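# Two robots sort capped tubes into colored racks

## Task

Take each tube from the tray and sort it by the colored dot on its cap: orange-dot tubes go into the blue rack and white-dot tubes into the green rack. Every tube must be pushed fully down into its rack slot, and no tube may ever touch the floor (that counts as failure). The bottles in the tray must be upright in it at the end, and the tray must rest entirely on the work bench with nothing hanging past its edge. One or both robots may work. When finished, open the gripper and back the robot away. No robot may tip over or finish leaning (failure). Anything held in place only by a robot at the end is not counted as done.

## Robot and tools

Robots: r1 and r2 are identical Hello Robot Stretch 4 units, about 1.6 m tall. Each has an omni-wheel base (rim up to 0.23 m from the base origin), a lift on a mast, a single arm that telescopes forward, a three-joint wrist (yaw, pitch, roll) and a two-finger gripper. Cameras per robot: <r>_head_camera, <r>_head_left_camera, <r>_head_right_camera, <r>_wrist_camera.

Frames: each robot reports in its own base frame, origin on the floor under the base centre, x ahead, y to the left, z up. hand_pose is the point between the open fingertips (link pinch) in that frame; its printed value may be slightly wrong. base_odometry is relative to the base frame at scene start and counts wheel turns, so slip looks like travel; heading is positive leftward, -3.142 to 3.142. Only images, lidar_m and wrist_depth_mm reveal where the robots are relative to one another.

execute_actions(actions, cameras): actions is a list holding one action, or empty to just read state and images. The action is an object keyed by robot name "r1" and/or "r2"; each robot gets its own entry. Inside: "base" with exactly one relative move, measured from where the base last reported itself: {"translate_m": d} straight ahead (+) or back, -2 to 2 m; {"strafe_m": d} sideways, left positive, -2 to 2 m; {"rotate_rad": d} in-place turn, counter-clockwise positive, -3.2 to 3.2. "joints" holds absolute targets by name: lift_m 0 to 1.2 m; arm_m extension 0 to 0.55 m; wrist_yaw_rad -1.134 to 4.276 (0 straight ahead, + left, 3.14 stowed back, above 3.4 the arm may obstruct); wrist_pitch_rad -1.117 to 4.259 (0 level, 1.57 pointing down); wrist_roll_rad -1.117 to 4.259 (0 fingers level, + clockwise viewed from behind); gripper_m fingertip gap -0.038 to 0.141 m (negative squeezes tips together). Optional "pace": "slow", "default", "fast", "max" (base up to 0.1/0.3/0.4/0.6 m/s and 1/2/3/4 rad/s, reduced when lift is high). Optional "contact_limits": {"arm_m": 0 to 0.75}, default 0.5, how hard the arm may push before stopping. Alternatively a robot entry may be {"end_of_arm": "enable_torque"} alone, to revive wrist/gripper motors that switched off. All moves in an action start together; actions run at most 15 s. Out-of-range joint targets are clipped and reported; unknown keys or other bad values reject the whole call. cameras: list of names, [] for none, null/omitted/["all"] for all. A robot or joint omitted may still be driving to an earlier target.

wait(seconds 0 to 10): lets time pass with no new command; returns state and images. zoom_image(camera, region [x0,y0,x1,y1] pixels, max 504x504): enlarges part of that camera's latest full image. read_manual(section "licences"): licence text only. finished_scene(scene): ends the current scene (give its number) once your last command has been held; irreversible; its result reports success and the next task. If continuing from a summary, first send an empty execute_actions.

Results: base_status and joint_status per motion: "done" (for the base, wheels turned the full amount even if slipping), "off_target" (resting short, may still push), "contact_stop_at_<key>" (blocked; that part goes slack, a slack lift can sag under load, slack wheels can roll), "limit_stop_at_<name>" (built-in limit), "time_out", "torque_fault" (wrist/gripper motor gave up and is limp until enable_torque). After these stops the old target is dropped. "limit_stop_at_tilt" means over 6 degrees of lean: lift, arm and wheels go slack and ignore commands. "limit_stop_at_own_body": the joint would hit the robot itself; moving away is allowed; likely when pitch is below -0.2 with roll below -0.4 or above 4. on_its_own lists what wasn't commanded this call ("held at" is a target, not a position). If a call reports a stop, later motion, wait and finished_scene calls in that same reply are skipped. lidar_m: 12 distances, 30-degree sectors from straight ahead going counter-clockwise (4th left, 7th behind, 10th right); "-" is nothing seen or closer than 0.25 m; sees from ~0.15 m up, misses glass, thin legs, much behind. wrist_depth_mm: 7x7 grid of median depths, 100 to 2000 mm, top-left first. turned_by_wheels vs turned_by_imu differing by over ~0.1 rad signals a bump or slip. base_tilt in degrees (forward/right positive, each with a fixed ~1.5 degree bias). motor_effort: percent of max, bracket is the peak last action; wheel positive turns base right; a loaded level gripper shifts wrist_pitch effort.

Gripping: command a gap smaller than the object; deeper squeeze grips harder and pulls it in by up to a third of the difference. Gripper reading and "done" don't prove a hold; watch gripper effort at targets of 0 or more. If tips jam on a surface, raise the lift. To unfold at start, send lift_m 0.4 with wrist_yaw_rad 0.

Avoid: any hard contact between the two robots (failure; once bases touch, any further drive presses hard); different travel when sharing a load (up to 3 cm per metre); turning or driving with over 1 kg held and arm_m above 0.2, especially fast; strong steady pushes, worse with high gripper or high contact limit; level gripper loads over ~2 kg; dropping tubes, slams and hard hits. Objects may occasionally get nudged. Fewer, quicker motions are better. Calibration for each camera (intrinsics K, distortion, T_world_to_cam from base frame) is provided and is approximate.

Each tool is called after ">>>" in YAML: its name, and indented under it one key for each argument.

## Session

>>> execute_actions:
  actions: []

Scene clock: 0.00 s.
r1.base_odometry: x=+0.000 y=+0.000 heading=+0.000 (m, m, rad; r1's odometry frame)
r1.turned_by_wheels: +0.000 (rad since the last result)
r1.turned_by_imu: +0.000 (rad since the last result)
r1.base_tilt: forward=+0.9 right=-0.2 (deg)
r1.lidar_m: 3.62 3.77 1.00 1.06 1.56 2.89 1.29 1.01 0.98 1.07 1.55 3.36
r1.base_status: not commanded
r1.joint_positions: lift_m=+0.145 arm_m=+0.000 wrist_yaw_rad=+3.083 wrist_pitch_rad=-0.010 wrist_roll_rad=+0.004 gripper_m=+0.057
r1.joint_status: not commanded
r1.motor_effort: lift_m=+17 arm_m=-1 wrist_yaw_rad=+0 wrist_pitch_rad=-7 wrist_roll_rad=-2 gripper_m=-2 wheel_0=+0 wheel_1=+0 wheel_2=+0 (%)
r1.hand_pose: x=-0.1115 y=+0.1043 z=+0.3265 quat_wxyz=(+0.029, +0.005, +0.002, +1.000) (m; r1's base frame)
r1.wrist_depth_mm: - 145 1537 - - - - / - 144 1537 - - - - / - 123 172 - - - - / 106 139 212 - - - - / 141 1138 1499 - - - - / 991 1160 1138 1430 1182 1464 1464 / 820 878 778 891 788 904 946
r2.base_odometry: x=+0.000 y=+0.000 heading=+0.000 (m, m, rad; r2's odometry frame)
r2.turned_by_wheels: +0.000 (rad since the last result)
r2.turned_by_imu: +0.000 (rad since the last result)
r2.base_tilt: forward=+0.2 right=-0.2 (deg)
r2.lidar_m: 0.73 0.72 0.86 1.63 3.66 4.38 1.25 1.25 1.50 5.08 1.40 0.85
r2.base_status: not commanded
r2.joint_positions: lift_m=+0.276 arm_m=+0.001 wrist_yaw_rad=+3.131 wrist_pitch_rad=+0.003 wrist_roll_rad=+0.002 gripper_m=+0.057
r2.joint_status: not commanded
r2.motor_effort: lift_m=+19 arm_m=+0 wrist_yaw_rad=+0 wrist_pitch_rad=-7 wrist_roll_rad=+1 gripper_m=-3 wheel_0=+0 wheel_1=+0 wheel_2=+0 (%)
r2.hand_pose: x=-0.1152 y=+0.0906 z=+0.4536 quat_wxyz=(+0.006, -0.001, +0.001, +1.000) (m; r2's base frame)
r2.wrist_depth_mm: - 136 - - - - - / - 123 202 - - - - / - 131 193 - - - - / 135 137 - - - - - / - - - - - - - / 1255 1366 195 1576 202 1661 1708 / 1042 976 1078 137 1025 1138 1138
pictures: r1_head_camera, r1_head_left_camera, r1_head_right_camera, r1_wrist_camera, r2_head_camera, r2_head_left_camera, r2_head_right_camera, r2_wrist_camera
camera_calibration (this result's frames):
r1_wrist_camera: T_world_to_cam=[[0.038239, 0.998408, 0.0414559, -0.111414], [-0.0464526, 0.0432175, -0.997985, 0.382481], [-0.998188, 0.0362362, 0.0480313, 0.0916611], [0, 0, 0, 1]] pos_world=[0.113523, 0.091385, 0.381927]
r2_wrist_camera: T_world_to_cam=[[0.0607464, 0.998117, 0.00849971, -0.103462], [0.0264586, 0.00690226, -0.999626, 0.506709], [-0.997802, 0.0609486, -0.0259895, 0.117282], [0, 0, 0, 1]] pos_world=[0.109902, 0.0926214, 0.510447]
Images, in order (width x height): r1_head_camera 420x560, r1_head_left_camera 420x672, r1_head_right_camera 420x672, r1_wrist_camera 616x392, r2_head_camera 420x560, r2_head_left_camera 420x672, r2_head_right_camera 420x672, r2_wrist_camera 616x392.

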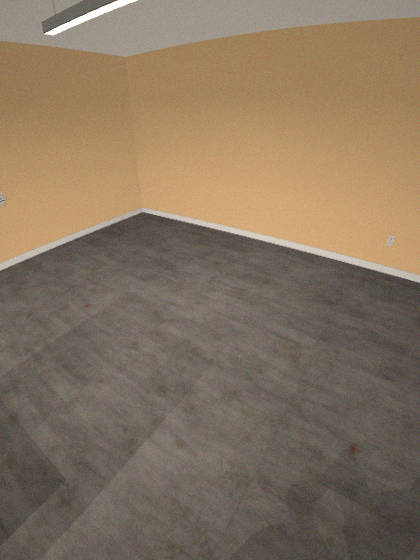

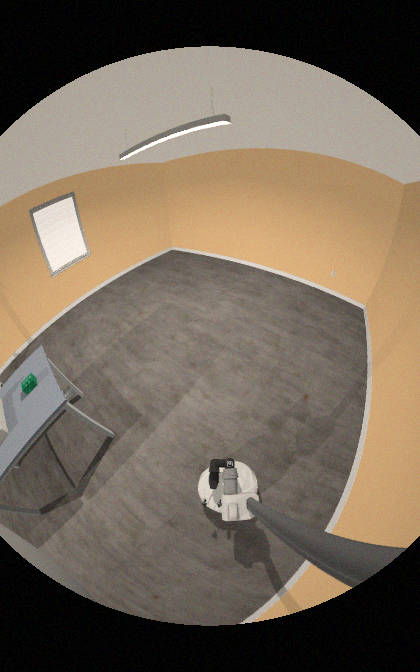

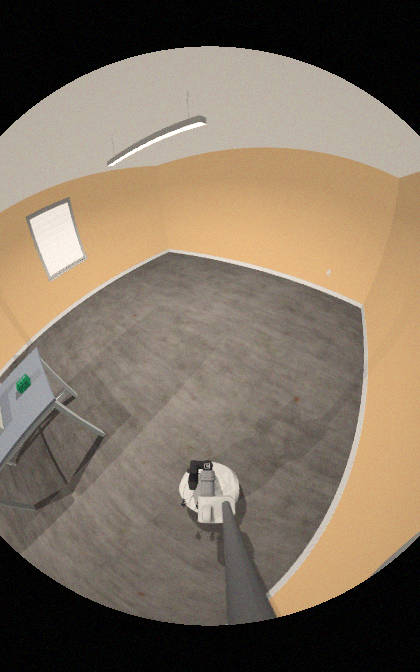

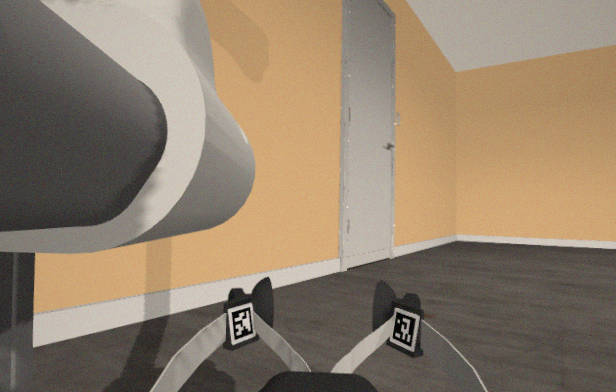

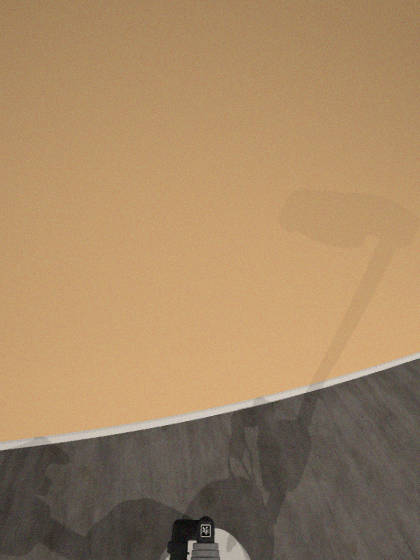

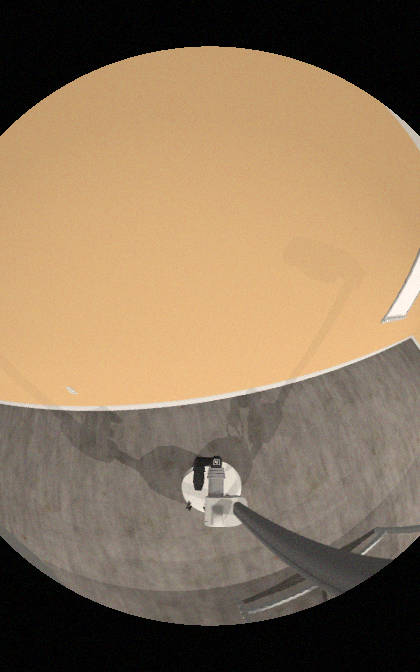

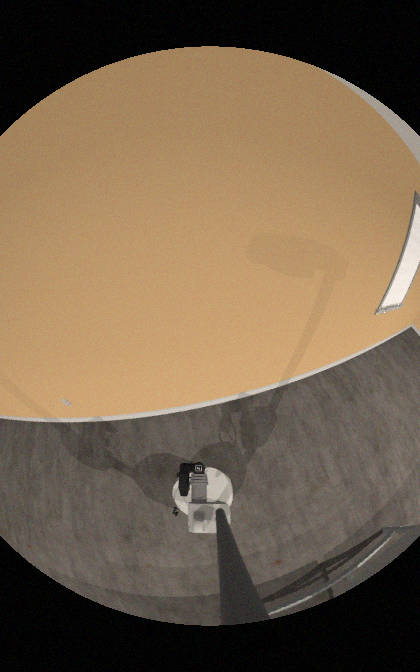

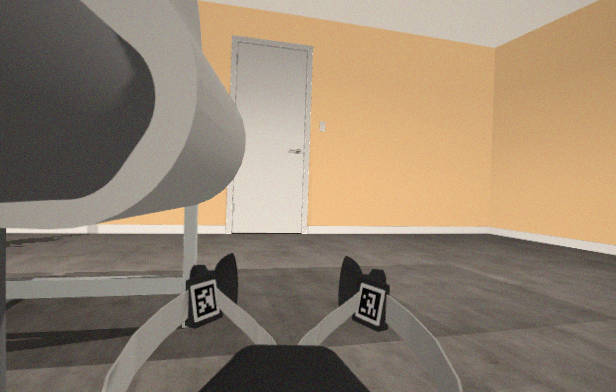

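>>> execute_actions:
  actions:
    - {"r1": {"base": {"rotate_rad": 0.95}, "pace": "fast"}, "r2": {"base": {"rotate_rad": -2.906}, "joints": {"lift_m": 0.19}, "pace": "fast"}}
  cameras: ["r1_head_camera", "r2_head_camera"]

Scene clock: 5.70 s.
r1.base_odometry: x=+0.000 y=+0.000 heading=+0.950 (m, m, rad; r1's odometry frame)
r1.turned_by_wheels: +0.950 (rad since the last result)
r1.turned_by_imu: +0.954 (rad since the last result)
r1.base_tilt: forward=+0.9 right=-0.1 (deg)
r1.lidar_m: 1.03 1.02 1.40 3.89 1.42 1.02 1.00 1.04 1.42 3.36 3.48 3.87
r1.base_status: done
r1.joint_positions: lift_m=+0.145 arm_m=+0.000 wrist_yaw_rad=+3.083 wrist_pitch_rad=-0.010 wrist_roll_rad=+0.004 gripper_m=+0.057
r1.joint_status: not commanded
r1.motor_effort: lift_m=+18(17) arm_m=+0(1) wrist_yaw_rad=+0(2) wrist_pitch_rad=-8(8) wrist_roll_rad=-2(1) gripper_m=-2(4) wheel_0=+0(8) wheel_1=+1(9) wheel_2=+1(10) (%)
r1.hand_pose: x=-0.1115 y=+0.1043 z=+0.3265 quat_wxyz=(+0.029, +0.005, +0.002, +1.000) (m; r1's base frame)
r1.wrist_depth_mm: - 145 1160 1160 1160 1160 1160 / - 144 1138 1160 1138 1160 1160 / - 123 172 1138 1138 1160 1160 / 106 139 211 1138 1160 1160 1160 / 141 1118 1138 1118 1138 1118 1138 / 1078 1098 1098 1098 1098 1118 1138 / 820 866 778 904 788 917 946
r2.base_odometry: x=+0.000 y=+0.000 heading=-2.906 (m, m, rad; r2's odometry frame)
r2.turned_by_wheels: -2.906 (rad since the last result)
r2.turned_by_imu: -2.947 (rad since the last result)
r2.base_tilt: forward=+0.2 right=-0.2 (deg)
r2.lidar_m: 1.22 1.28 1.75 2.82 1.04 0.75 0.73 0.77 1.09 3.00 3.84 4.06
r2.base_status: done
r2.joint_positions: lift_m=+0.190 arm_m=+0.001 wrist_yaw_rad=+3.130 wrist_pitch_rad=+0.003 wrist_roll_rad=+0.002 gripper_m=+0.057
r2.joint_status: all done
r2.motor_effort: lift_m=+18(12) arm_m=+0(0) wrist_yaw_rad=+2(2) wrist_pitch_rad=-6(7) wrist_roll_rad=+1(1) gripper_m=-1(1) wheel_0=-2(8) wheel_1=-2(10) wheel_2=-2(8) (%)
r2.hand_pose: x=-0.1152 y=+0.0907 z=+0.3675 quat_wxyz=(+0.006, -0.001, +0.001, +1.000) (m; r2's base frame)
r2.wrist_depth_mm: - 136 842 854 878 878 891 / - 123 203 866 878 891 878 / - 131 193 854 878 878 891 / 135 138 866 866 866 891 904 / 831 854 866 866 891 891 891 / 866 854 195 878 202 891 904 / 820 820 854 137 878 891 891
pictures: r1_head_camera, r2_head_camera
Images, in order (width x height): r1_head_camera 420x560, r2_head_camera 420x560.

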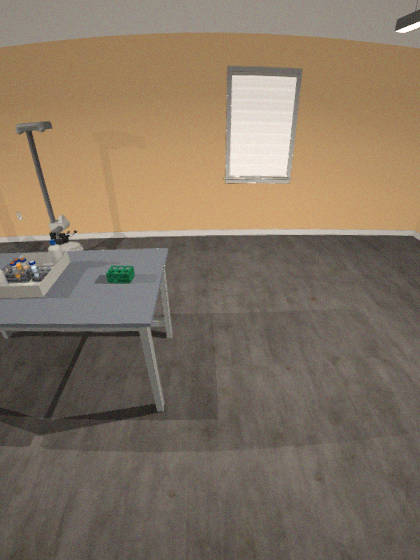

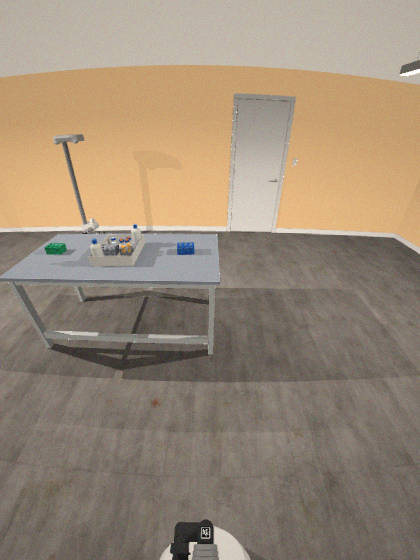

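>>> execute_actions:
  actions:
    - {"r1": {"base": {"strafe_m": 0.85}, "pace": "max"}, "r2": {"base": {"strafe_m": 0.62}, "pace": "max"}}
  cameras: []

>>> execute_actions:
  actions:
    - {"r1": {"base": {"translate_m": 0.72}, "joints": {"lift_m": 1.15, "wrist_yaw_rad": 0, "wrist_pitch_rad": 0.0, "gripper_m": 0.07}, "pace": "max"}, "r2": {"base": {"translate_m": 0.85}, "joints": {"lift_m": 1.15, "wrist_yaw_rad": 0, "wrist_pitch_rad": 0.0, "gripper_m": 0.07}, "pace": "max"}}
  cameras: ["r1_head_camera", "r2_head_camera", "r1_head_left_camera", "r2_head_left_camera"]

Scene clock: 10.33 s.
r1.base_odometry: x=-0.692 y=+0.494 heading=+0.950 (m, m, rad; r1's odometry frame)
r1.turned_by_wheels: +0.000 (rad since the last result)
r1.turned_by_imu: -0.001 (rad since the last result)
r1.base_tilt: forward=+1.0 right=-0.1 (deg)
r1.lidar_m: 0.95 1.03 4.72 3.91 1.45 1.04 0.98 1.03 1.45 3.97 4.39 1.03
r1.base_status: done
r1.joint_positions: lift_m=+0.145 arm_m=+0.000 wrist_yaw_rad=+3.083 wrist_pitch_rad=-0.010 wrist_roll_rad=+0.004 gripper_m=+0.057
r1.joint_status: not commanded
r1.motor_effort: lift_m=+17(17) arm_m=-1(1) wrist_yaw_rad=-2(1) wrist_pitch_rad=-9(6) wrist_roll_rad=-1(2) gripper_m=-3(3) wheel_0=+1(15) wheel_1=-3(17) wheel_2=+1(3) (%)
r1.hand_pose: x=-0.1115 y=+0.1043 z=+0.3265 quat_wxyz=(+0.029, +0.005, +0.002, +1.000) (m; r1's base frame)
r1.wrist_depth_mm: - 145 1138 1160 1182 1182 1160 / - 144 1160 1138 1160 1160 1160 / - 123 172 1160 1160 1138 1160 / 106 139 211 1138 1160 1160 1160 / 141 1098 1138 1118 1138 1160 1160 / 1098 1118 1098 1118 1118 1118 1118 / 831 866 778 904 788 904 946
r2.base_odometry: x=+0.144 y=-0.603 heading=-2.906 (m, m, rad; r2's odometry frame)
r2.turned_by_wheels: +0.000 (rad since the last result)
r2.turned_by_imu: -0.001 (rad since the last result)
r2.base_tilt: forward=+0.3 right=-0.2 (deg)
r2.lidar_m: 1.21 1.29 4.58 2.90 1.03 0.75 0.71 0.77 1.04 2.97 4.48 1.26
r2.base_status: done
r2.joint_positions: lift_m=+0.190 arm_m=+0.001 wrist_yaw_rad=+3.130 wrist_pitch_rad=+0.003 wrist_roll_rad=+0.002 gripper_m=+0.057
r2.joint_status: not commanded
r2.motor_effort: lift_m=+19(19) arm_m=+0(0) wrist_yaw_rad=+2(1) wrist_pitch_rad=-7(7) wrist_roll_rad=+0(0) gripper_m=-5(1) wheel_0=+0(13) wheel_1=+0(14) wheel_2=+0(1) (%)
r2.hand_pose: x=-0.1152 y=+0.0906 z=+0.3674 quat_wxyz=(+0.006, -0.001, +0.001, +1.000) (m; r2's base frame)
r2.wrist_depth_mm: - 136 842 854 878 878 878 / - 123 202 854 866 866 878 / - 132 194 854 878 878 891 / 135 138 866 854 878 878 904 / 842 842 866 866 866 891 891 / 854 866 196 878 202 891 891 / 831 820 854 137 866 878 904
pictures: none
No camera images: the call's "cameras" was empty. Leave "cameras" out to get every camera's image.

Scene clock: 13.33 s.
r1.base_odometry: x=-0.273 y=+1.080 heading=+0.950 (m, m, rad; r1's odometry frame)
r1.turned_by_wheels: +0.000 (rad since the last result)
r1.turned_by_imu: +0.002 (rad since the last result)
r1.base_tilt: forward=+0.9 right=+0.0 (deg)
r1.lidar_m: 0.25 0.27 0.38 4.52 2.39 1.82 1.71 1.79 2.46 4.21 0.36 0.27
r1.base_status: done
r1.joint_positions: lift_m=+1.150 arm_m=+0.000 wrist_yaw_rad=+0.000 wrist_pitch_rad=+0.002 wrist_roll_rad=+0.004 gripper_m=+0.070
r1.joint_status: all done
r1.motor_effort: lift_m=+21(25) arm_m=-1(1) wrist_yaw_rad=-1(6) wrist_pitch_rad=-7(6) wrist_roll_rad=-2(2) gripper_m=-2(0) wheel_0=+0(8) wheel_1=-1(9) wheel_2=+1(22) (%)
r1.hand_pose: x=+0.4598 y=-0.0874 z=+1.3273 quat_wxyz=(+1.000, +0.002, +0.001, +0.000) (m; r1's base frame)
r1.wrist_depth_mm: - - - - - - - / - - - - - - - / - - 1281 - - - - / - - 1281 - - - - / - - - - - - - / - - 217 - - - - / - - - - - - -
r2.base_odometry: x=-0.682 y=-0.801 heading=-2.907 (m, m, rad; r2's odometry frame)
r2.turned_by_wheels: +0.000 (rad since the last result)
r2.turned_by_imu: -0.004 (rad since the last result)
r2.base_tilt: forward=+0.2 right=-0.2 (deg)
r2.lidar_m: 0.37 0.40 0.57 4.43 2.23 1.65 1.58 1.65 2.28 4.31 0.56 0.40
r2.base_status: done
r2.joint_positions: lift_m=+1.150 arm_m=+0.001 wrist_yaw_rad=+0.000 wrist_pitch_rad=+0.002 wrist_roll_rad=+0.002 gripper_m=+0.070
r2.joint_status: all done
r2.motor_effort: lift_m=+21(24) arm_m=+0(0) wrist_yaw_rad=+0(11) wrist_pitch_rad=-7(7) wrist_roll_rad=+0(0) gripper_m=-3(6) wheel_0=+0(6) wheel_1=-2(8) wheel_2=+0(15) (%)
r2.hand_pose: x=+0.4608 y=-0.0874 z=+1.3274 quat_wxyz=(+1.000, +0.001, +0.001, +0.000) (m; r2's base frame)
r2.wrist_depth_mm: - - - - - - - / - - - - - - - / - - 1255 - - - - / - 991 - - - - - / - - - - - - - / - - 213 - 205 - - / - - - 137 - - -
pictures: r1_head_camera, r1_head_left_camera, r2_head_camera, r2_head_left_camera
Images, in order (width x height): r1_head_camera 420x560, r1_head_left_camera 420x672, r2_head_camera 420x560, r2_head_left_camera 420x672.

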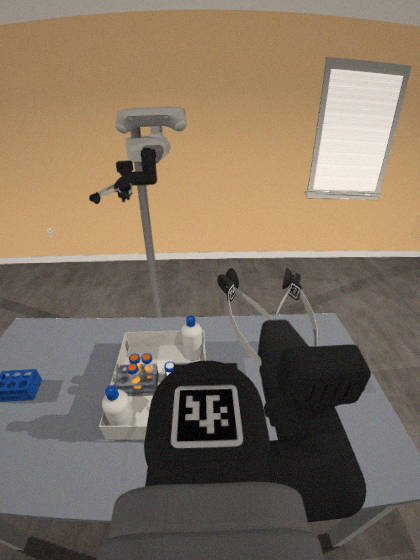

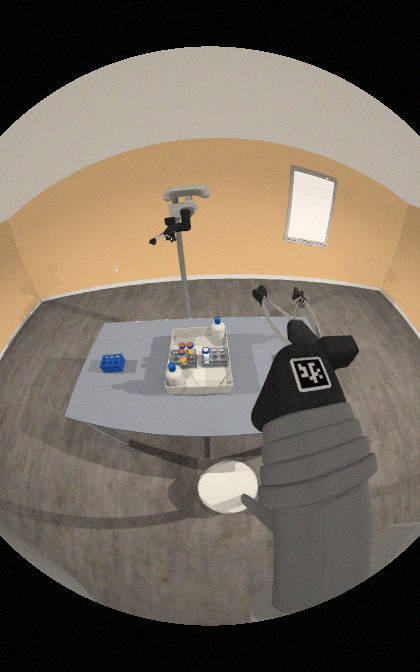

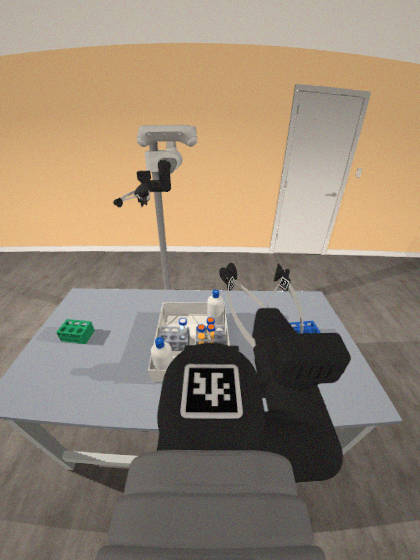

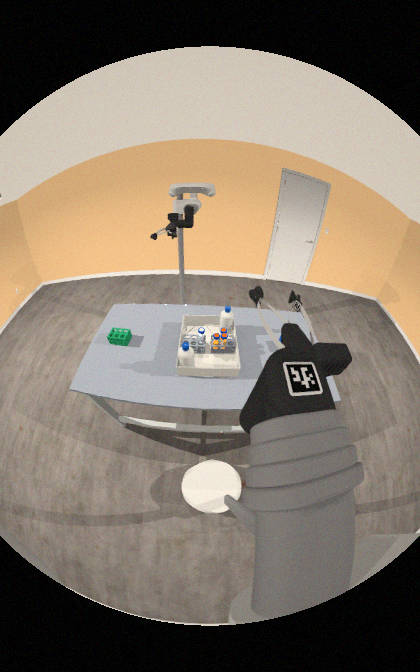

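>>> zoom_image:
  camera: "r1_head_left_camera"
  region: [150, 305, 250, 405]

>>> zoom_image:
  camera: "r2_head_left_camera"
  region: [160, 295, 260, 395]

>>> zoom_image:
  camera: "r1_head_camera"
  region: [90, 310, 220, 440]

Region (150, 305, 250, 405) of r1_head_left_camera's 420x672 image, scaled by 5.040, with more detail than that image has.

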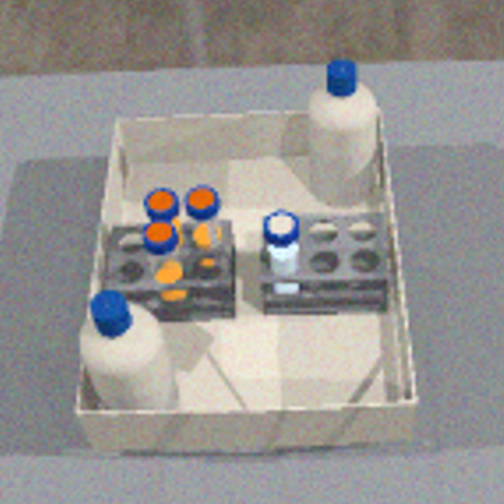

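Region (160, 295, 260, 395) of r2_head_left_camera's 420x672 image, scaled by 5.040, with more detail than that image has.

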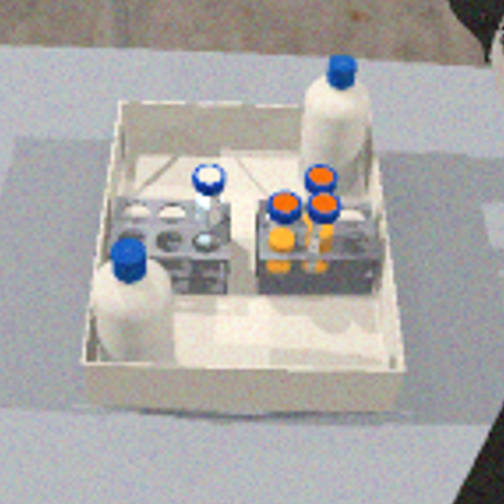

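Region (90, 310, 220, 440) of r1_head_camera's 420x560 image, scaled by 3.877, with more detail than that image has.

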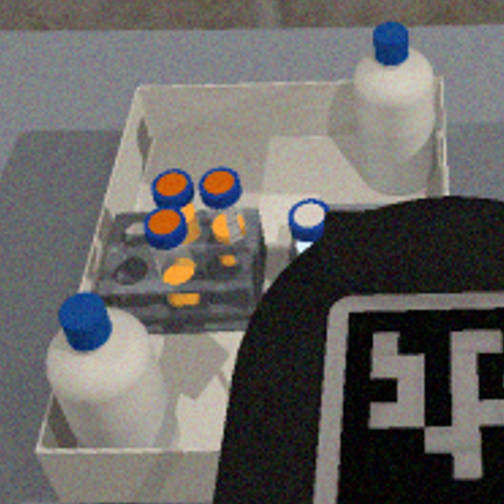

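>>> execute_actions:
  actions:
    - {"r1": {"base": {"strafe_m": 0.311}, "joints": {"wrist_pitch_rad": 1.57, "arm_m": 0.465}, "pace": "fast"}, "r2": {"base": {"strafe_m": 0.183}, "joints": {"wrist_pitch_rad": 1.57}, "pace": "fast"}}
  cameras: ["r1_wrist_camera", "r2_head_camera"]

Scene clock: 31.33 s.
r1.base_odometry: x=-0.526 y=+1.261 heading=+0.950 (m, m, rad; r1's odometry frame)
r1.turned_by_wheels: +0.000 (rad since the last result)
r1.turned_by_imu: -0.001 (rad since the last result)
r1.base_tilt: forward=+1.1 right=-0.2 (deg)
r1.lidar_m: 0.25 0.25 0.39 4.20 2.41 1.76 1.71 1.79 2.47 4.51 0.37 0.28
r1.base_status: done
r1.joint_positions: lift_m=+1.150 arm_m=+0.464 wrist_yaw_rad=+0.000 wrist_pitch_rad=+1.570 wrist_roll_rad=+0.004 gripper_m=+0.070
r1.joint_status: all done
r1.motor_effort: lift_m=+20(21) arm_m=+5(4) wrist_yaw_rad=+0(1) wrist_pitch_rad=-1(5) wrist_roll_rad=-2(1) gripper_m=-4(5) wheel_0=-1(8) wheel_1=+2(12) wheel_2=+0(2) (%)
r1.hand_pose: x=+0.6353 y=-0.0874 z=+1.0395 quat_wxyz=(+0.707, +0.001, +0.707, -0.001) (m; r1's base frame)
r1.wrist_depth_mm: 530 521 512 508 504 496 488 / 530 521 512 504 496 351 488 / 525 517 512 500 496 442 488 / 521 512 508 492 488 466 480 / 508 512 504 436 488 459 484 / 517 512 217 496 488 484 480 / 512 508 504 351 449 442 477
r2.base_odometry: x=-0.639 y=-0.979 heading=-2.907 (m, m, rad; r2's odometry frame)
r2.turned_by_wheels: +0.000 (rad since the last result)
r2.turned_by_imu: -0.001 (rad since the last result)
r2.base_tilt: forward=+0.3 right=-0.2 (deg)
r2.lidar_m: 0.37 0.41 0.54 4.23 2.26 1.64 1.58 1.65 2.30 4.50 0.58 0.40
r2.base_status: done
r2.joint_positions: lift_m=+1.150 arm_m=+0.001 wrist_yaw_rad=+0.000 wrist_pitch_rad=+1.570 wrist_roll_rad=+0.002 gripper_m=+0.070
r2.joint_status: all done
r2.motor_effort: lift_m=+21(21) arm_m=+0(0) wrist_yaw_rad=+1(1) wrist_pitch_rad=+1(2) wrist_roll_rad=+1(0) gripper_m=-3(2) wheel_0=+1(11) wheel_1=-2(8) wheel_2=-1(1) (%)
r2.hand_pose: x=+0.1727 y=-0.0874 z=+1.0396 quat_wxyz=(+0.708, +0.001, +0.707, -0.001) (m; r2's base frame)
r2.wrist_depth_mm: 488 488 496 500 504 504 512 / 1229 1255 1229 1255 1281 1255 917 / 1229 1229 1229 1229 1255 1281 1308 / 1255 1255 1255 1255 1281 1308 1281 / 1229 1255 1042 1042 1255 1308 1336 / 1229 1229 213 1060 206 1308 1308 / 1281 1229 1281 137 1308 1308 1281
pictures: r1_wrist_camera, r2_head_camera
camera_calibration (this result's frames):
r1_wrist_camera: T_world_to_cam=[[0.041448, -0.998918, -0.0210983, -0.0897539], [-0.998393, -0.0405909, -0.0395454, 0.738179], [0.0386462, 0.0227034, -0.998995, 1.23832], [0, 0, 0, 1]] pos_world=[0.692857, -0.0878074, 1.26437]
Images, in order (width x height): r1_wrist_camera 616x392, r2_head_camera 420x560.

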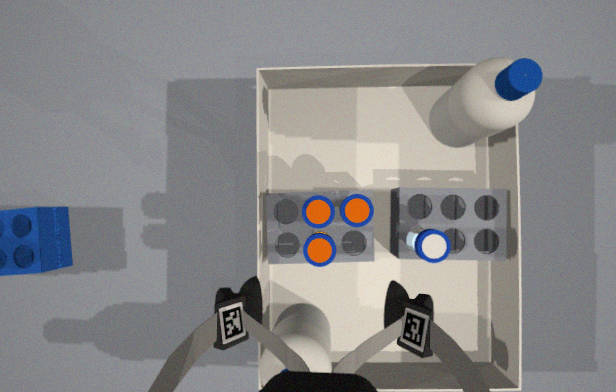

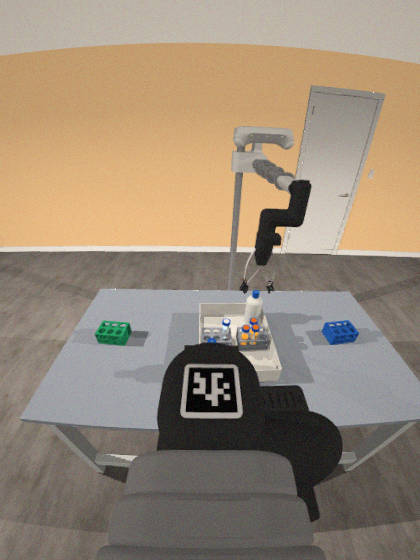

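>>> execute_actions:
  actions:
    - {"r1": {"base": {"strafe_m": 0.007}, "joints": {"arm_m": 0.475, "lift_m": 1.04}, "pace": "fast"}, "r2": {"base": {"translate_m": 0.12}, "joints": {"arm_m": 0.35}, "pace": "fast"}}
  cameras: ["r1_wrist_camera", "r2_wrist_camera"]

Scene clock: 36.47 s.
r1.base_odometry: x=-0.532 y=+1.265 heading=+0.950 (m, m, rad; r1's odometry frame)
r1.turned_by_wheels: +0.000 (rad since the last result)
r1.turned_by_imu: -0.001 (rad since the last result)
r1.base_tilt: forward=+0.9 right=-0.3 (deg)
r1.lidar_m: 0.25 0.25 0.39 4.20 2.39 1.78 1.70 1.80 2.49 4.52 0.37 0.27
r1.base_status: done
r1.joint_positions: lift_m=+1.040 arm_m=+0.474 wrist_yaw_rad=+0.000 wrist_pitch_rad=+1.570 wrist_roll_rad=+0.004 gripper_m=+0.070
r1.joint_status: all done
r1.motor_effort: lift_m=+13(19) arm_m=+5(7) wrist_yaw_rad=+0(0) wrist_pitch_rad=-1(0) wrist_roll_rad=-1(2) gripper_m=-1(2) wheel_0=+3(6) wheel_1=-2(9) wheel_2=+0(2) (%)
r1.hand_pose: x=+0.6452 y=-0.0874 z=+0.9300 quat_wxyz=(+0.707, +0.001, +0.707, -0.001) (m; r1's base frame)
r1.wrist_depth_mm: 413 407 402 394 389 353 246 / 410 404 402 389 387 351 248 / 410 402 397 392 384 379 345 / 404 404 397 389 384 375 332 / 404 399 394 327 325 319 317 / 404 397 217 384 324 375 345 / 402 397 373 327 379 375 355
r2.base_odometry: x=-0.756 y=-1.007 heading=-2.907 (m, m, rad; r2's odometry frame)
r2.turned_by_wheels: +0.000 (rad since the last result)
r2.turned_by_imu: -0.001 (rad since the last result)
r2.base_tilt: forward=+0.2 right=-0.2 (deg)
r2.lidar_m: 0.25 0.28 0.39 4.24 2.42 1.78 1.69 1.78 2.44 4.51 0.39 0.28
r2.base_status: done
r2.joint_positions: lift_m=+1.150 arm_m=+0.349 wrist_yaw_rad=+0.000 wrist_pitch_rad=+1.570 wrist_roll_rad=+0.002 gripper_m=+0.070
r2.joint_status: all done
r2.motor_effort: lift_m=+21(21) arm_m=+7(8) wrist_yaw_rad=+1(1) wrist_pitch_rad=+0(1) wrist_roll_rad=+1(1) gripper_m=+0(1) wheel_0=-2(5) wheel_1=+0(5) wheel_2=+2(10) (%)
r2.hand_pose: x=+0.5199 y=-0.0874 z=+1.0396 quat_wxyz=(+0.707, +0.000, +0.707, +0.000) (m; r2's base frame)
r2.wrist_depth_mm: 480 484 484 492 421 173 147 / 488 492 492 492 442 439 512 / 484 488 433 439 436 508 512 / 488 492 496 496 504 512 517 / 492 492 359 504 504 517 521 / 492 500 214 484 206 517 521 / 492 496 504 137 512 517 525
pictures: r1_wrist_camera, r2_wrist_camera
camera_calibration (this result's frames):
r1_wrist_camera: T_world_to_cam=[[0.0412885, -0.998924, -0.0211066, -0.0923645], [-0.998407, -0.0404358, -0.0393426, 0.743598], [0.0384468, 0.0226974, -0.999003, 1.12873], [0, 0, 0, 1]] pos_world=[0.702831, -0.0878164, 1.15491]
r2_wrist_camera: T_world_to_cam=[[0.00865305, -0.998725, 0.0497386, -0.159686], [-0.99972, -0.00754501, 0.0224221, 0.546616], [-0.0220182, -0.0499187, -0.998511, 1.2711], [0, 0, 0, 1]] pos_world=[0.575833, -0.0919061, 1.26489]
Images, in order (width x height): r1_wrist_camera 616x392, r2_wrist_camera 616x392.

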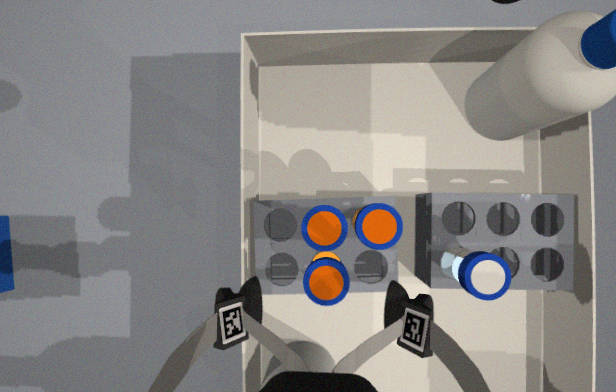

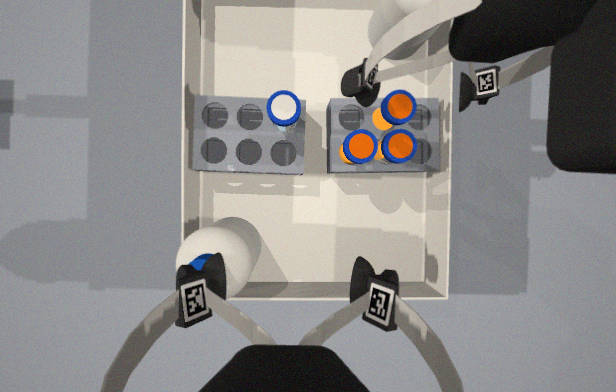

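>>> execute_actions:
  actions:
    - {"r1": {"joints": {"lift_m": 0.983}, "pace": "default"}, "r2": {"base": {"strafe_m": 0.007}, "pace": "default"}}
  cameras: ["r1_wrist_camera", "r2_wrist_camera"]

Scene clock: 39.00 s.
r1.base_odometry: x=-0.532 y=+1.265 heading=+0.950 (m, m, rad; r1's odometry frame)
r1.turned_by_wheels: +0.000 (rad since the last result)
r1.turned_by_imu: +0.000 (rad since the last result)
r1.base_tilt: forward=+0.9 right=+0.0 (deg)
r1.lidar_m: 0.25 0.28 0.36 4.20 2.41 1.78 1.71 1.80 2.48 4.54 0.35 0.27
r1.base_status: not commanded
r1.joint_positions: lift_m=+0.983 arm_m=+0.474 wrist_yaw_rad=+0.000 wrist_pitch_rad=+1.570 wrist_roll_rad=+0.004 gripper_m=+0.070
r1.joint_status: all done
r1.motor_effort: lift_m=+13(14) arm_m=+5(5) wrist_yaw_rad=+1(1) wrist_pitch_rad=+0(2) wrist_roll_rad=-1(2) gripper_m=+0(1) wheel_0=+3(3) wheel_1=-2(2) wheel_2=+0(0) (%)
r1.hand_pose: x=+0.6452 y=-0.0874 z=+0.8731 quat_wxyz=(+0.707, +0.001, +0.707, -0.001) (m; r1's base frame)
r1.wrist_depth_mm: 351 347 342 307 309 309 234 / 349 345 342 334 330 327 244 / 347 343 342 334 329 325 322 / 347 343 338 330 324 317 294 / 347 342 338 268 267 264 260 / 343 340 217 208 267 319 259 / 343 338 330 327 322 320 317
r2.base_odometry: x=-0.755 y=-1.014 heading=-2.907 (m, m, rad; r2's odometry frame)
r2.turned_by_wheels: +0.000 (rad since the last result)
r2.turned_by_imu: +0.000 (rad since the last result)
r2.base_tilt: forward=+0.2 right=-0.2 (deg)
r2.lidar_m: 0.26 0.27 0.37 4.23 2.44 1.75 1.69 1.77 2.45 4.49 0.40 0.27
r2.base_status: done
r2.joint_positions: lift_m=+1.150 arm_m=+0.349 wrist_yaw_rad=+0.000 wrist_pitch_rad=+1.570 wrist_roll_rad=+0.002 gripper_m=+0.070
r2.joint_status: not commanded
r2.motor_effort: lift_m=+21(21) arm_m=+7(7) wrist_yaw_rad=+2(0) wrist_pitch_rad=+0(0) wrist_roll_rad=+1(1) gripper_m=-1(3) wheel_0=+0(7) wheel_1=-1(7) wheel_2=+0(2) (%)
r2.hand_pose: x=+0.5199 y=-0.0874 z=+1.0396 quat_wxyz=(+0.707, +0.000, +0.707, +0.000) (m; r2's base frame)
r2.wrist_depth_mm: 484 488 492 492 424 179 148 / 484 492 488 492 379 196 145 / 488 492 462 439 410 166 145 / 492 492 492 496 504 517 517 / 496 492 359 504 504 517 521 / 492 496 213 484 206 521 525 / 496 504 504 137 512 517 525
pictures: r1_wrist_camera, r2_wrist_camera
camera_calibration (this result's frames):
r1_wrist_camera: T_world_to_cam=[[0.0412886, -0.998924, -0.0211066, -0.0935674], [-0.998407, -0.040436, -0.0393426, 0.741358], [0.0384468, 0.0226974, -0.999003, 1.0718], [0, 0, 0, 1]] pos_world=[0.702833, -0.0878164, 1.09793]
r2_wrist_camera: T_world_to_cam=[[0.00865301, -0.998725, 0.0497386, -0.159686], [-0.99972, -0.00754497, 0.0224221, 0.546618], [-0.0220182, -0.0499187, -0.998511, 1.2711], [0, 0, 0, 1]] pos_world=[0.575835, -0.0919061, 1.26489]
Images, in order (width x height): r1_wrist_camera 616x392, r2_wrist_camera 616x392.

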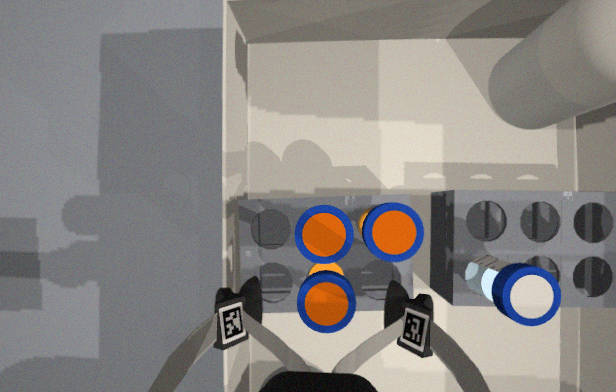

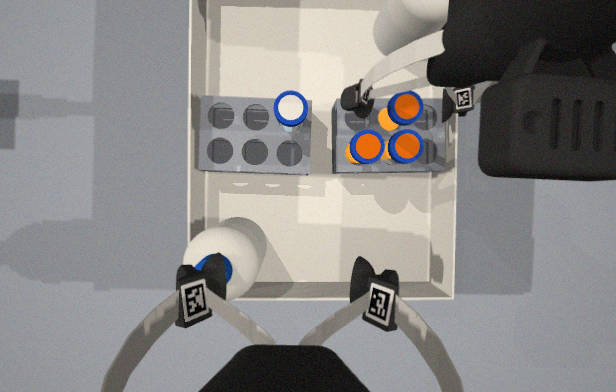

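>>> execute_actions:
  actions:
    - {"r1": {"joints": {"gripper_m": 0.005}, "pace": "default"}}
  cameras: ["r1_wrist_camera"]

>>> execute_actions:
  actions:
    - {"r1": {"joints": {"lift_m": 1.10}, "pace": "default"}}
  cameras: ["r1_wrist_camera", "r2_head_camera"]

Scene clock: 40.93 s.
r1.base_odometry: x=-0.532 y=+1.265 heading=+0.950 (m, m, rad; r1's odometry frame)
r1.turned_by_wheels: +0.000 (rad since the last result)
r1.turned_by_imu: +0.000 (rad since the last result)
r1.base_tilt: forward=+0.9 right=-0.1 (deg)
r1.lidar_m: 0.25 0.27 0.39 4.21 2.42 1.78 1.72 1.79 2.49 4.54 0.39 0.26
r1.base_status: not commanded
r1.joint_positions: lift_m=+0.983 arm_m=+0.474 wrist_yaw_rad=+0.000 wrist_pitch_rad=+1.570 wrist_roll_rad=+0.004 gripper_m=+0.005
r1.joint_status: all done
r1.motor_effort: lift_m=+13(14) arm_m=+5(5) wrist_yaw_rad=+0(1) wrist_pitch_rad=+0(0) wrist_roll_rad=-2(2) gripper_m=-14(13) wheel_0=+3(3) wheel_1=-2(2) wheel_2=+0(0) (%)
r1.hand_pose: x=+0.6452 y=-0.0874 z=+0.8731 quat_wxyz=(+0.707, +0.001, +0.707, -0.001) (m; r1's base frame)
r1.wrist_depth_mm: 353 347 342 309 309 307 235 / 349 347 342 334 329 327 244 / 349 343 340 332 329 325 322 / 345 342 338 330 324 319 294 / 345 342 338 268 267 264 262 / 343 342 336 200 266 319 260 / 342 340 312 325 322 319 317
r2.base_odometry: x=-0.755 y=-1.014 heading=-2.907 (m, m, rad; r2's odometry frame)
r2.turned_by_wheels: +0.000 (rad since the last result)
r2.turned_by_imu: +0.000 (rad since the last result)
r2.base_tilt: forward=+0.3 right=-0.2 (deg)
r2.lidar_m: 0.25 0.28 0.36 4.23 2.43 1.76 1.70 1.77 2.46 4.50 0.39 0.27
r2.base_status: not commanded
r2.joint_positions: lift_m=+1.150 arm_m=+0.349 wrist_yaw_rad=+0.000 wrist_pitch_rad=+1.570 wrist_roll_rad=+0.002 gripper_m=+0.070
r2.joint_status: not commanded
r2.motor_effort: lift_m=+21(21) arm_m=+7(7) wrist_yaw_rad=+0(1) wrist_pitch_rad=+0(0) wrist_roll_rad=+1(1) gripper_m=+1(2) wheel_0=+0(0) wheel_1=-1(1) wheel_2=+0(0) (%)
r2.hand_pose: x=+0.5199 y=-0.0874 z=+1.0396 quat_wxyz=(+0.707, +0.000, +0.707, +0.000) (m; r2's base frame)
r2.wrist_depth_mm: 480 488 488 496 418 179 149 / 484 492 492 492 370 196 145 / 488 492 462 439 392 166 145 / 484 492 496 500 504 508 517 / 488 496 362 500 504 512 521 / 488 496 213 488 206 521 521 / 496 492 500 137 517 517 525
pictures: r1_wrist_camera
camera_calibration (this result's frames):
r1_wrist_camera: T_world_to_cam=[[0.0412885, -0.998924, -0.0211066, -0.0935673], [-0.998407, -0.0404358, -0.0393426, 0.741358], [0.0384468, 0.0226974, -0.999003, 1.0718], [0, 0, 0, 1]] pos_world=[0.702833, -0.0878164, 1.09793]
Images, in order (width x height): r1_wrist_camera 616x392.

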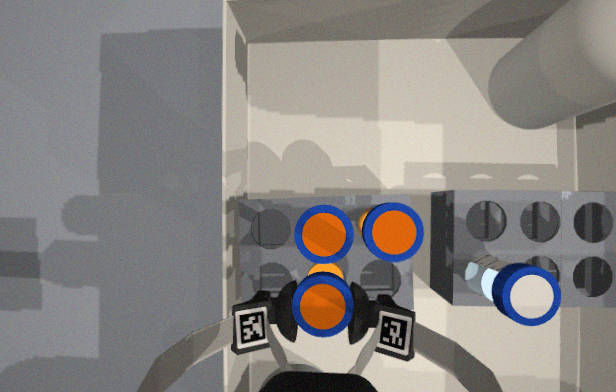

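Scene clock: 42.47 s.
r1.base_odometry: x=-0.532 y=+1.265 heading=+0.950 (m, m, rad; r1's odometry frame)
r1.turned_by_wheels: +0.000 (rad since the last result)
r1.turned_by_imu: +0.000 (rad since the last result)
r1.base_tilt: forward=+1.0 right=-0.1 (deg)
r1.lidar_m: 0.25 0.27 0.40 4.21 2.42 1.78 1.72 1.80 2.47 4.53 0.39 0.28
r1.base_status: not commanded
r1.joint_positions: lift_m=+1.100 arm_m=+0.474 wrist_yaw_rad=+0.000 wrist_pitch_rad=+1.570 wrist_roll_rad=+0.004 gripper_m=+0.005
r1.joint_status: all done
r1.motor_effort: lift_m=+22(24) arm_m=+4(5) wrist_yaw_rad=+0(0) wrist_pitch_rad=-2(2) wrist_roll_rad=-1(2) gripper_m=-14(13) wheel_0=+3(3) wheel_1=-2(2) wheel_2=+0(0) (%)
r1.hand_pose: x=+0.6452 y=-0.0874 z=+0.9894 quat_wxyz=(+0.707, +0.001, +0.707, -0.001) (m; r1's base frame)
r1.wrist_depth_mm: 473 469 462 459 452 163 439 / 473 466 459 452 445 332 291 / 473 462 459 452 445 418 436 / 469 462 455 449 439 415 433 / 462 459 455 387 382 379 433 / 466 459 452 200 436 436 433 / 466 459 452 349 436 433 430
r2.base_odometry: x=-0.755 y=-1.014 heading=-2.907 (m, m, rad; r2's odometry frame)
r2.turned_by_wheels: +0.000 (rad since the last result)
r2.turned_by_imu: +0.000 (rad since the last result)
r2.base_tilt: forward=+0.2 right=-0.1 (deg)
r2.lidar_m: 0.25 0.28 0.39 4.22 2.43 1.78 1.70 1.77 2.44 4.51 0.41 0.28
r2.base_status: not commanded
r2.joint_positions: lift_m=+1.150 arm_m=+0.349 wrist_yaw_rad=+0.000 wrist_pitch_rad=+1.570 wrist_roll_rad=+0.002 gripper_m=+0.070
r2.joint_status: not commanded
r2.motor_effort: lift_m=+21(21) arm_m=+7(7) wrist_yaw_rad=+1(1) wrist_pitch_rad=+0(1) wrist_roll_rad=+1(1) gripper_m=-5(5) wheel_0=+0(1) wheel_1=-1(1) wheel_2=+0(0) (%)
r2.hand_pose: x=+0.5199 y=-0.0874 z=+1.0396 quat_wxyz=(+0.707, +0.000, +0.707, +0.000) (m; r2's base frame)
r2.wrist_depth_mm: 480 488 488 492 424 373 224 / 484 488 496 492 469 260 512 / 484 492 466 439 439 508 512 / 484 496 496 504 508 512 517 / 488 496 362 500 504 521 521 / 492 492 214 484 206 517 525 / 492 496 508 137 512 517 521
pictures: r1_wrist_camera, r2_head_camera
camera_calibration (this result's frames):
r1_wrist_camera: T_world_to_cam=[[0.0412886, -0.998924, -0.0211066, -0.091112], [-0.998407, -0.0404359, -0.0393425, 0.745937], [0.0384467, 0.0226974, -0.999003, 1.18802], [0, 0, 0, 1]] pos_world=[0.702835, -0.0878164, 1.21426]
Images, in order (width x height): r1_wrist_camera 616x392, r2_head_camera 420x560.

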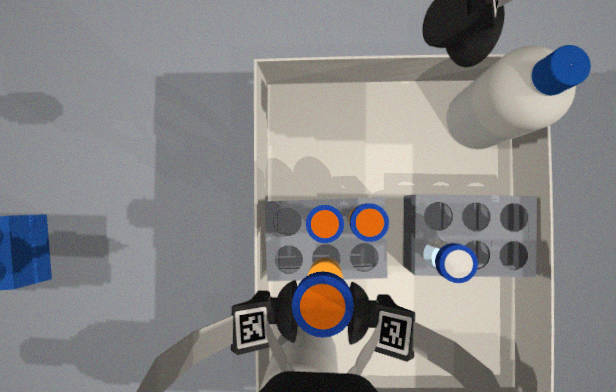

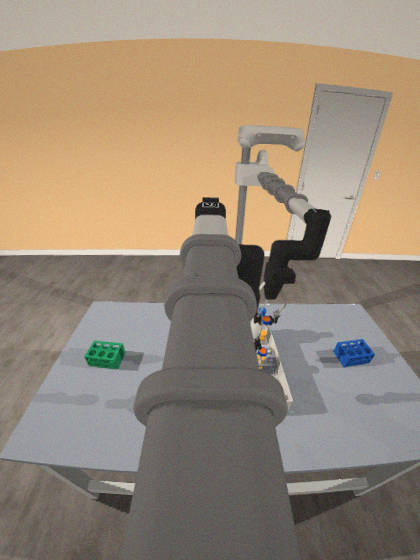

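>>> execute_actions:
  actions:
    - {"r1": {"base": {"strafe_m": 0.468}, "joints": {"arm_m": 0.479}, "pace": "default"}, "r2": {"joints": {"arm_m": 0.48}, "pace": "slow"}}
  cameras: ["r1_wrist_camera", "r2_wrist_camera"]

Scene clock: 49.73 s.
r1.base_odometry: x=-0.912 y=+1.537 heading=+0.950 (m, m, rad; r1's odometry frame)
r1.turned_by_wheels: +0.000 (rad since the last result)
r1.turned_by_imu: -0.001 (rad since the last result)
r1.base_tilt: forward=+0.9 right=+0.0 (deg)
r1.lidar_m: 0.25 0.28 3.86 3.73 2.47 1.76 1.70 1.78 2.45 1.05 0.37 0.27
r1.base_status: done
r1.joint_positions: lift_m=+1.100 arm_m=+0.478 wrist_yaw_rad=+0.000 wrist_pitch_rad=+1.570 wrist_roll_rad=+0.004 gripper_m=+0.005
r1.joint_status: all done
r1.motor_effort: lift_m=+21(22) arm_m=+5(4) wrist_yaw_rad=-1(0) wrist_pitch_rad=+0(1) wrist_roll_rad=-1(1) gripper_m=-14(14) wheel_0=+2(11) wheel_1=-1(10) wheel_2=+0(0) (%)
r1.hand_pose: x=+0.6492 y=-0.0874 z=+0.9895 quat_wxyz=(+0.707, +0.001, +0.707, -0.001) (m; r1's base frame)
r1.wrist_depth_mm: 1281 1281 462 459 452 445 439 / 1281 1255 462 455 449 442 439 / 1281 1255 455 452 449 439 439 / 1281 1255 459 449 445 442 439 / 1281 1255 455 452 392 439 433 / 1281 1229 455 200 382 439 433 / 1281 1255 449 442 439 436 430
r2.base_odometry: x=-0.755 y=-1.014 heading=-2.907 (m, m, rad; r2's odometry frame)
r2.turned_by_wheels: +0.000 (rad since the last result)
r2.turned_by_imu: +0.000 (rad since the last result)
r2.base_tilt: forward=+0.3 right=-0.2 (deg)
r2.lidar_m: 0.26 0.27 0.36 4.22 2.45 1.78 1.70 1.78 2.45 4.51 0.39 0.29
r2.base_status: not commanded
r2.joint_positions: lift_m=+1.150 arm_m=+0.479 wrist_yaw_rad=+0.000 wrist_pitch_rad=+1.570 wrist_roll_rad=+0.002 gripper_m=+0.070
r2.joint_status: all done
r2.motor_effort: lift_m=+21(21) arm_m=+8(9) wrist_yaw_rad=+0(0) wrist_pitch_rad=+0(0) wrist_roll_rad=+1(1) gripper_m=-2(5) wheel_0=+1(1) wheel_1=-1(1) wheel_2=+0(0) (%)
r2.hand_pose: x=+0.6499 y=-0.0874 z=+1.0396 quat_wxyz=(+0.707, +0.001, +0.707, -0.001) (m; r2's base frame)
r2.wrist_depth_mm: 484 488 488 496 500 504 508 / 484 492 492 492 484 512 512 / 488 492 496 500 442 512 512 / 488 496 492 500 504 508 517 / 492 492 462 442 442 512 521 / 496 500 213 504 206 517 521 / 496 496 384 137 508 517 521
pictures: r1_wrist_camera, r2_wrist_camera
camera_calibration (this result's frames):
r1_wrist_camera: T_world_to_cam=[[0.0412829, -0.998925, -0.0211058, -0.0912722], [-0.998407, -0.0404298, -0.0393627, 0.749943], [0.0384671, 0.0226972, -0.999002, 1.18793], [0, 0, 0, 1]] pos_world=[0.70682, -0.0878168, 1.21434]
r2_wrist_camera: T_world_to_cam=[[0.00854065, -0.998726, 0.0497386, -0.160737], [-0.999721, -0.00743248, 0.0224225, 0.676516], [-0.0220242, -0.0499162, -0.998511, 1.27397], [0, 0, 0, 1]] pos_world=[0.705758, -0.0919124, 1.26489]
Images, in order (width x height): r1_wrist_camera 616x392, r2_wrist_camera 616x392.

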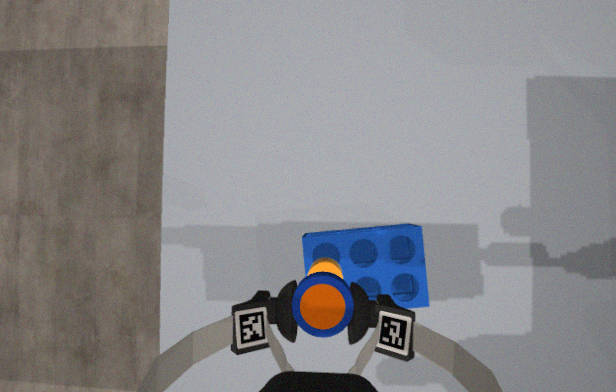

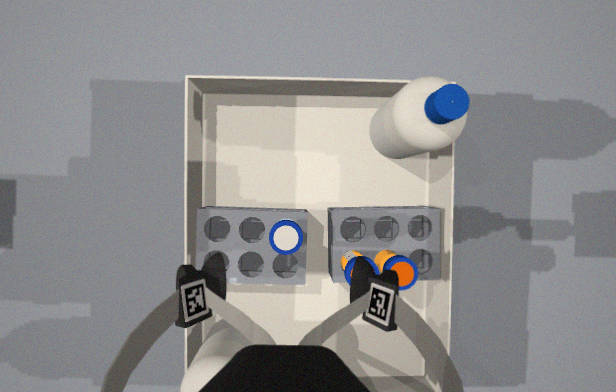

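>>> zoom_image:
  camera: "r1_wrist_camera"
  region: [230, 190, 470, 370]

Region (230, 190, 470, 370) of r1_wrist_camera's 616x392 image, scaled by 2.100; it fills the top 378 rows of this view, and the rest is white.

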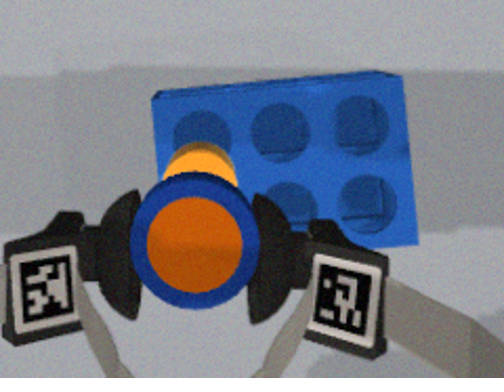

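>>> execute_actions:
  actions:
    - {"r1": {"base": {"strafe_m": -0.002}, "joints": {"lift_m": 1.05, "arm_m": 0.48}, "pace": "default"}, "r2": {"base": {"strafe_m": 0.005}, "joints": {"lift_m": 1.04, "arm_m": 0.482, "gripper_m": 0.058}, "pace": "default"}}
  cameras: ["r1_wrist_camera", "r2_wrist_camera"]

>>> zoom_image:
  camera: "r1_wrist_camera"
  region: [230, 190, 470, 370]

Scene clock: 53.17 s.
r1.base_odometry: x=-0.911 y=+1.536 heading=+0.951 (m, m, rad; r1's odometry frame)
r1.turned_by_wheels: +0.000 (rad since the last result)
r1.turned_by_imu: +0.000 (rad since the last result)
r1.base_tilt: forward=+0.9 right=+0.0 (deg)
r1.lidar_m: 0.25 0.28 3.90 3.70 2.45 1.77 1.70 1.79 2.48 1.06 0.37 0.27
r1.base_status: done
r1.joint_positions: lift_m=+1.050 arm_m=+0.479 wrist_yaw_rad=+0.000 wrist_pitch_rad=+1.570 wrist_roll_rad=+0.004 gripper_m=+0.005
r1.joint_status: all done
r1.motor_effort: lift_m=+14(19) arm_m=+5(7) wrist_yaw_rad=-1(1) wrist_pitch_rad=-2(1) wrist_roll_rad=-1(1) gripper_m=-11(16) wheel_0=+2(5) wheel_1=+1(8) wheel_2=+0(0) (%)
r1.hand_pose: x=+0.6502 y=-0.0874 z=+0.9400 quat_wxyz=(+0.707, +0.001, +0.707, -0.001) (m; r1's base frame)
r1.wrist_depth_mm: 1229 1229 413 407 402 399 394 / 1229 1229 410 404 402 397 392 / 1229 1205 407 402 399 394 389 / 1205 1205 407 402 397 392 389 / 1205 1205 404 399 364 392 387 / 1205 1182 404 199 332 389 384 / 1205 1205 399 394 389 389 382
r2.base_odometry: x=-0.753 y=-1.019 heading=-2.907 (m, m, rad; r2's odometry frame)
r2.turned_by_wheels: +0.000 (rad since the last result)
r2.turned_by_imu: +0.000 (rad since the last result)
r2.base_tilt: forward=+0.2 right=-0.2 (deg)
r2.lidar_m: 0.25 0.28 0.38 4.23 2.43 1.76 1.69 1.78 2.47 4.51 0.41 0.28
r2.base_status: done
r2.joint_positions: lift_m=+1.040 arm_m=+0.481 wrist_yaw_rad=+0.000 wrist_pitch_rad=+1.570 wrist_roll_rad=+0.002 gripper_m=+0.058
r2.joint_status: all done
r2.motor_effort: lift_m=+17(19) arm_m=+8(8) wrist_yaw_rad=+1(1) wrist_pitch_rad=+0(0) wrist_roll_rad=+1(1) gripper_m=-1(6) wheel_0=-1(5) wheel_1=+1(10) wheel_2=+0(0) (%)
r2.hand_pose: x=+0.6518 y=-0.0874 z=+0.9300 quat_wxyz=(+0.707, +0.001, +0.707, -0.001) (m; r2's base frame)
r2.wrist_depth_mm: 377 379 387 387 392 397 399 / 377 382 384 387 384 251 402 / 379 384 382 392 389 309 402 / 379 384 389 392 394 368 404 / 382 384 329 330 338 343 404 / 387 387 195 384 202 343 404 / 384 349 387 137 397 389 410
pictures: r1_wrist_camera, r2_wrist_camera
camera_calibration (this result's frames):
r1_wrist_camera: T_world_to_cam=[[0.0412829, -0.998925, -0.0211058, -0.0923554], [-0.998407, -0.0404298, -0.0393627, 0.748961], [0.0384671, 0.0226972, -0.999002, 1.13851], [0, 0, 0, 1]] pos_world=[0.707786, -0.0878168, 1.16491]
r2_wrist_camera: T_world_to_cam=[[0.00848451, -0.998726, 0.0497382, -0.155264], [-0.999721, -0.00737441, 0.02246, 0.680943], [-0.0220646, -0.0499149, -0.99851, 1.16457], [0, 0, 0, 1]] pos_world=[0.707766, -0.0919156, 1.15526]
Images, in order (width x height): r1_wrist_camera 616x392, r2_wrist_camera 616x392.

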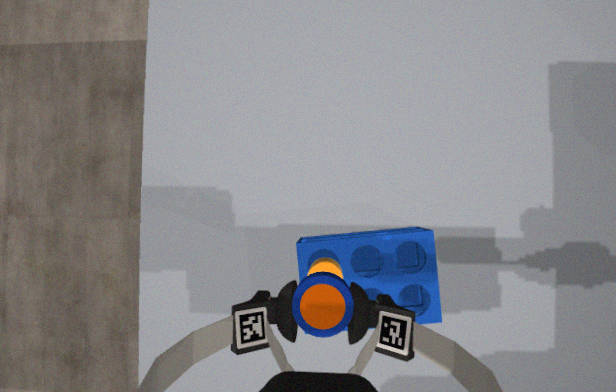

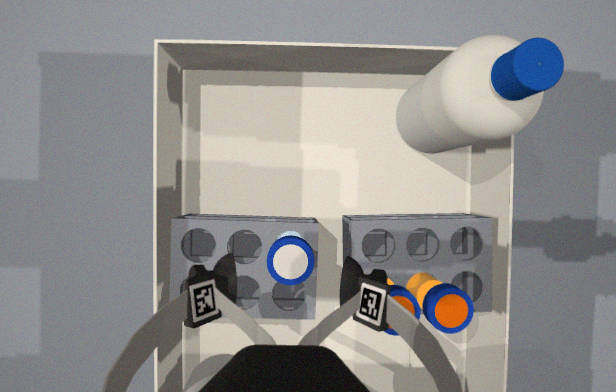

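Region (230, 190, 470, 370) of r1_wrist_camera's 616x392 image, scaled by 2.100; it fills the top 378 rows of this view, and the rest is white.

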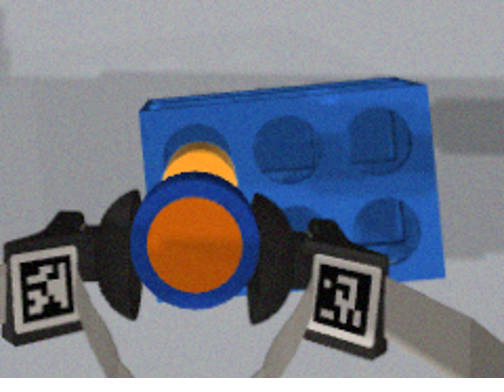

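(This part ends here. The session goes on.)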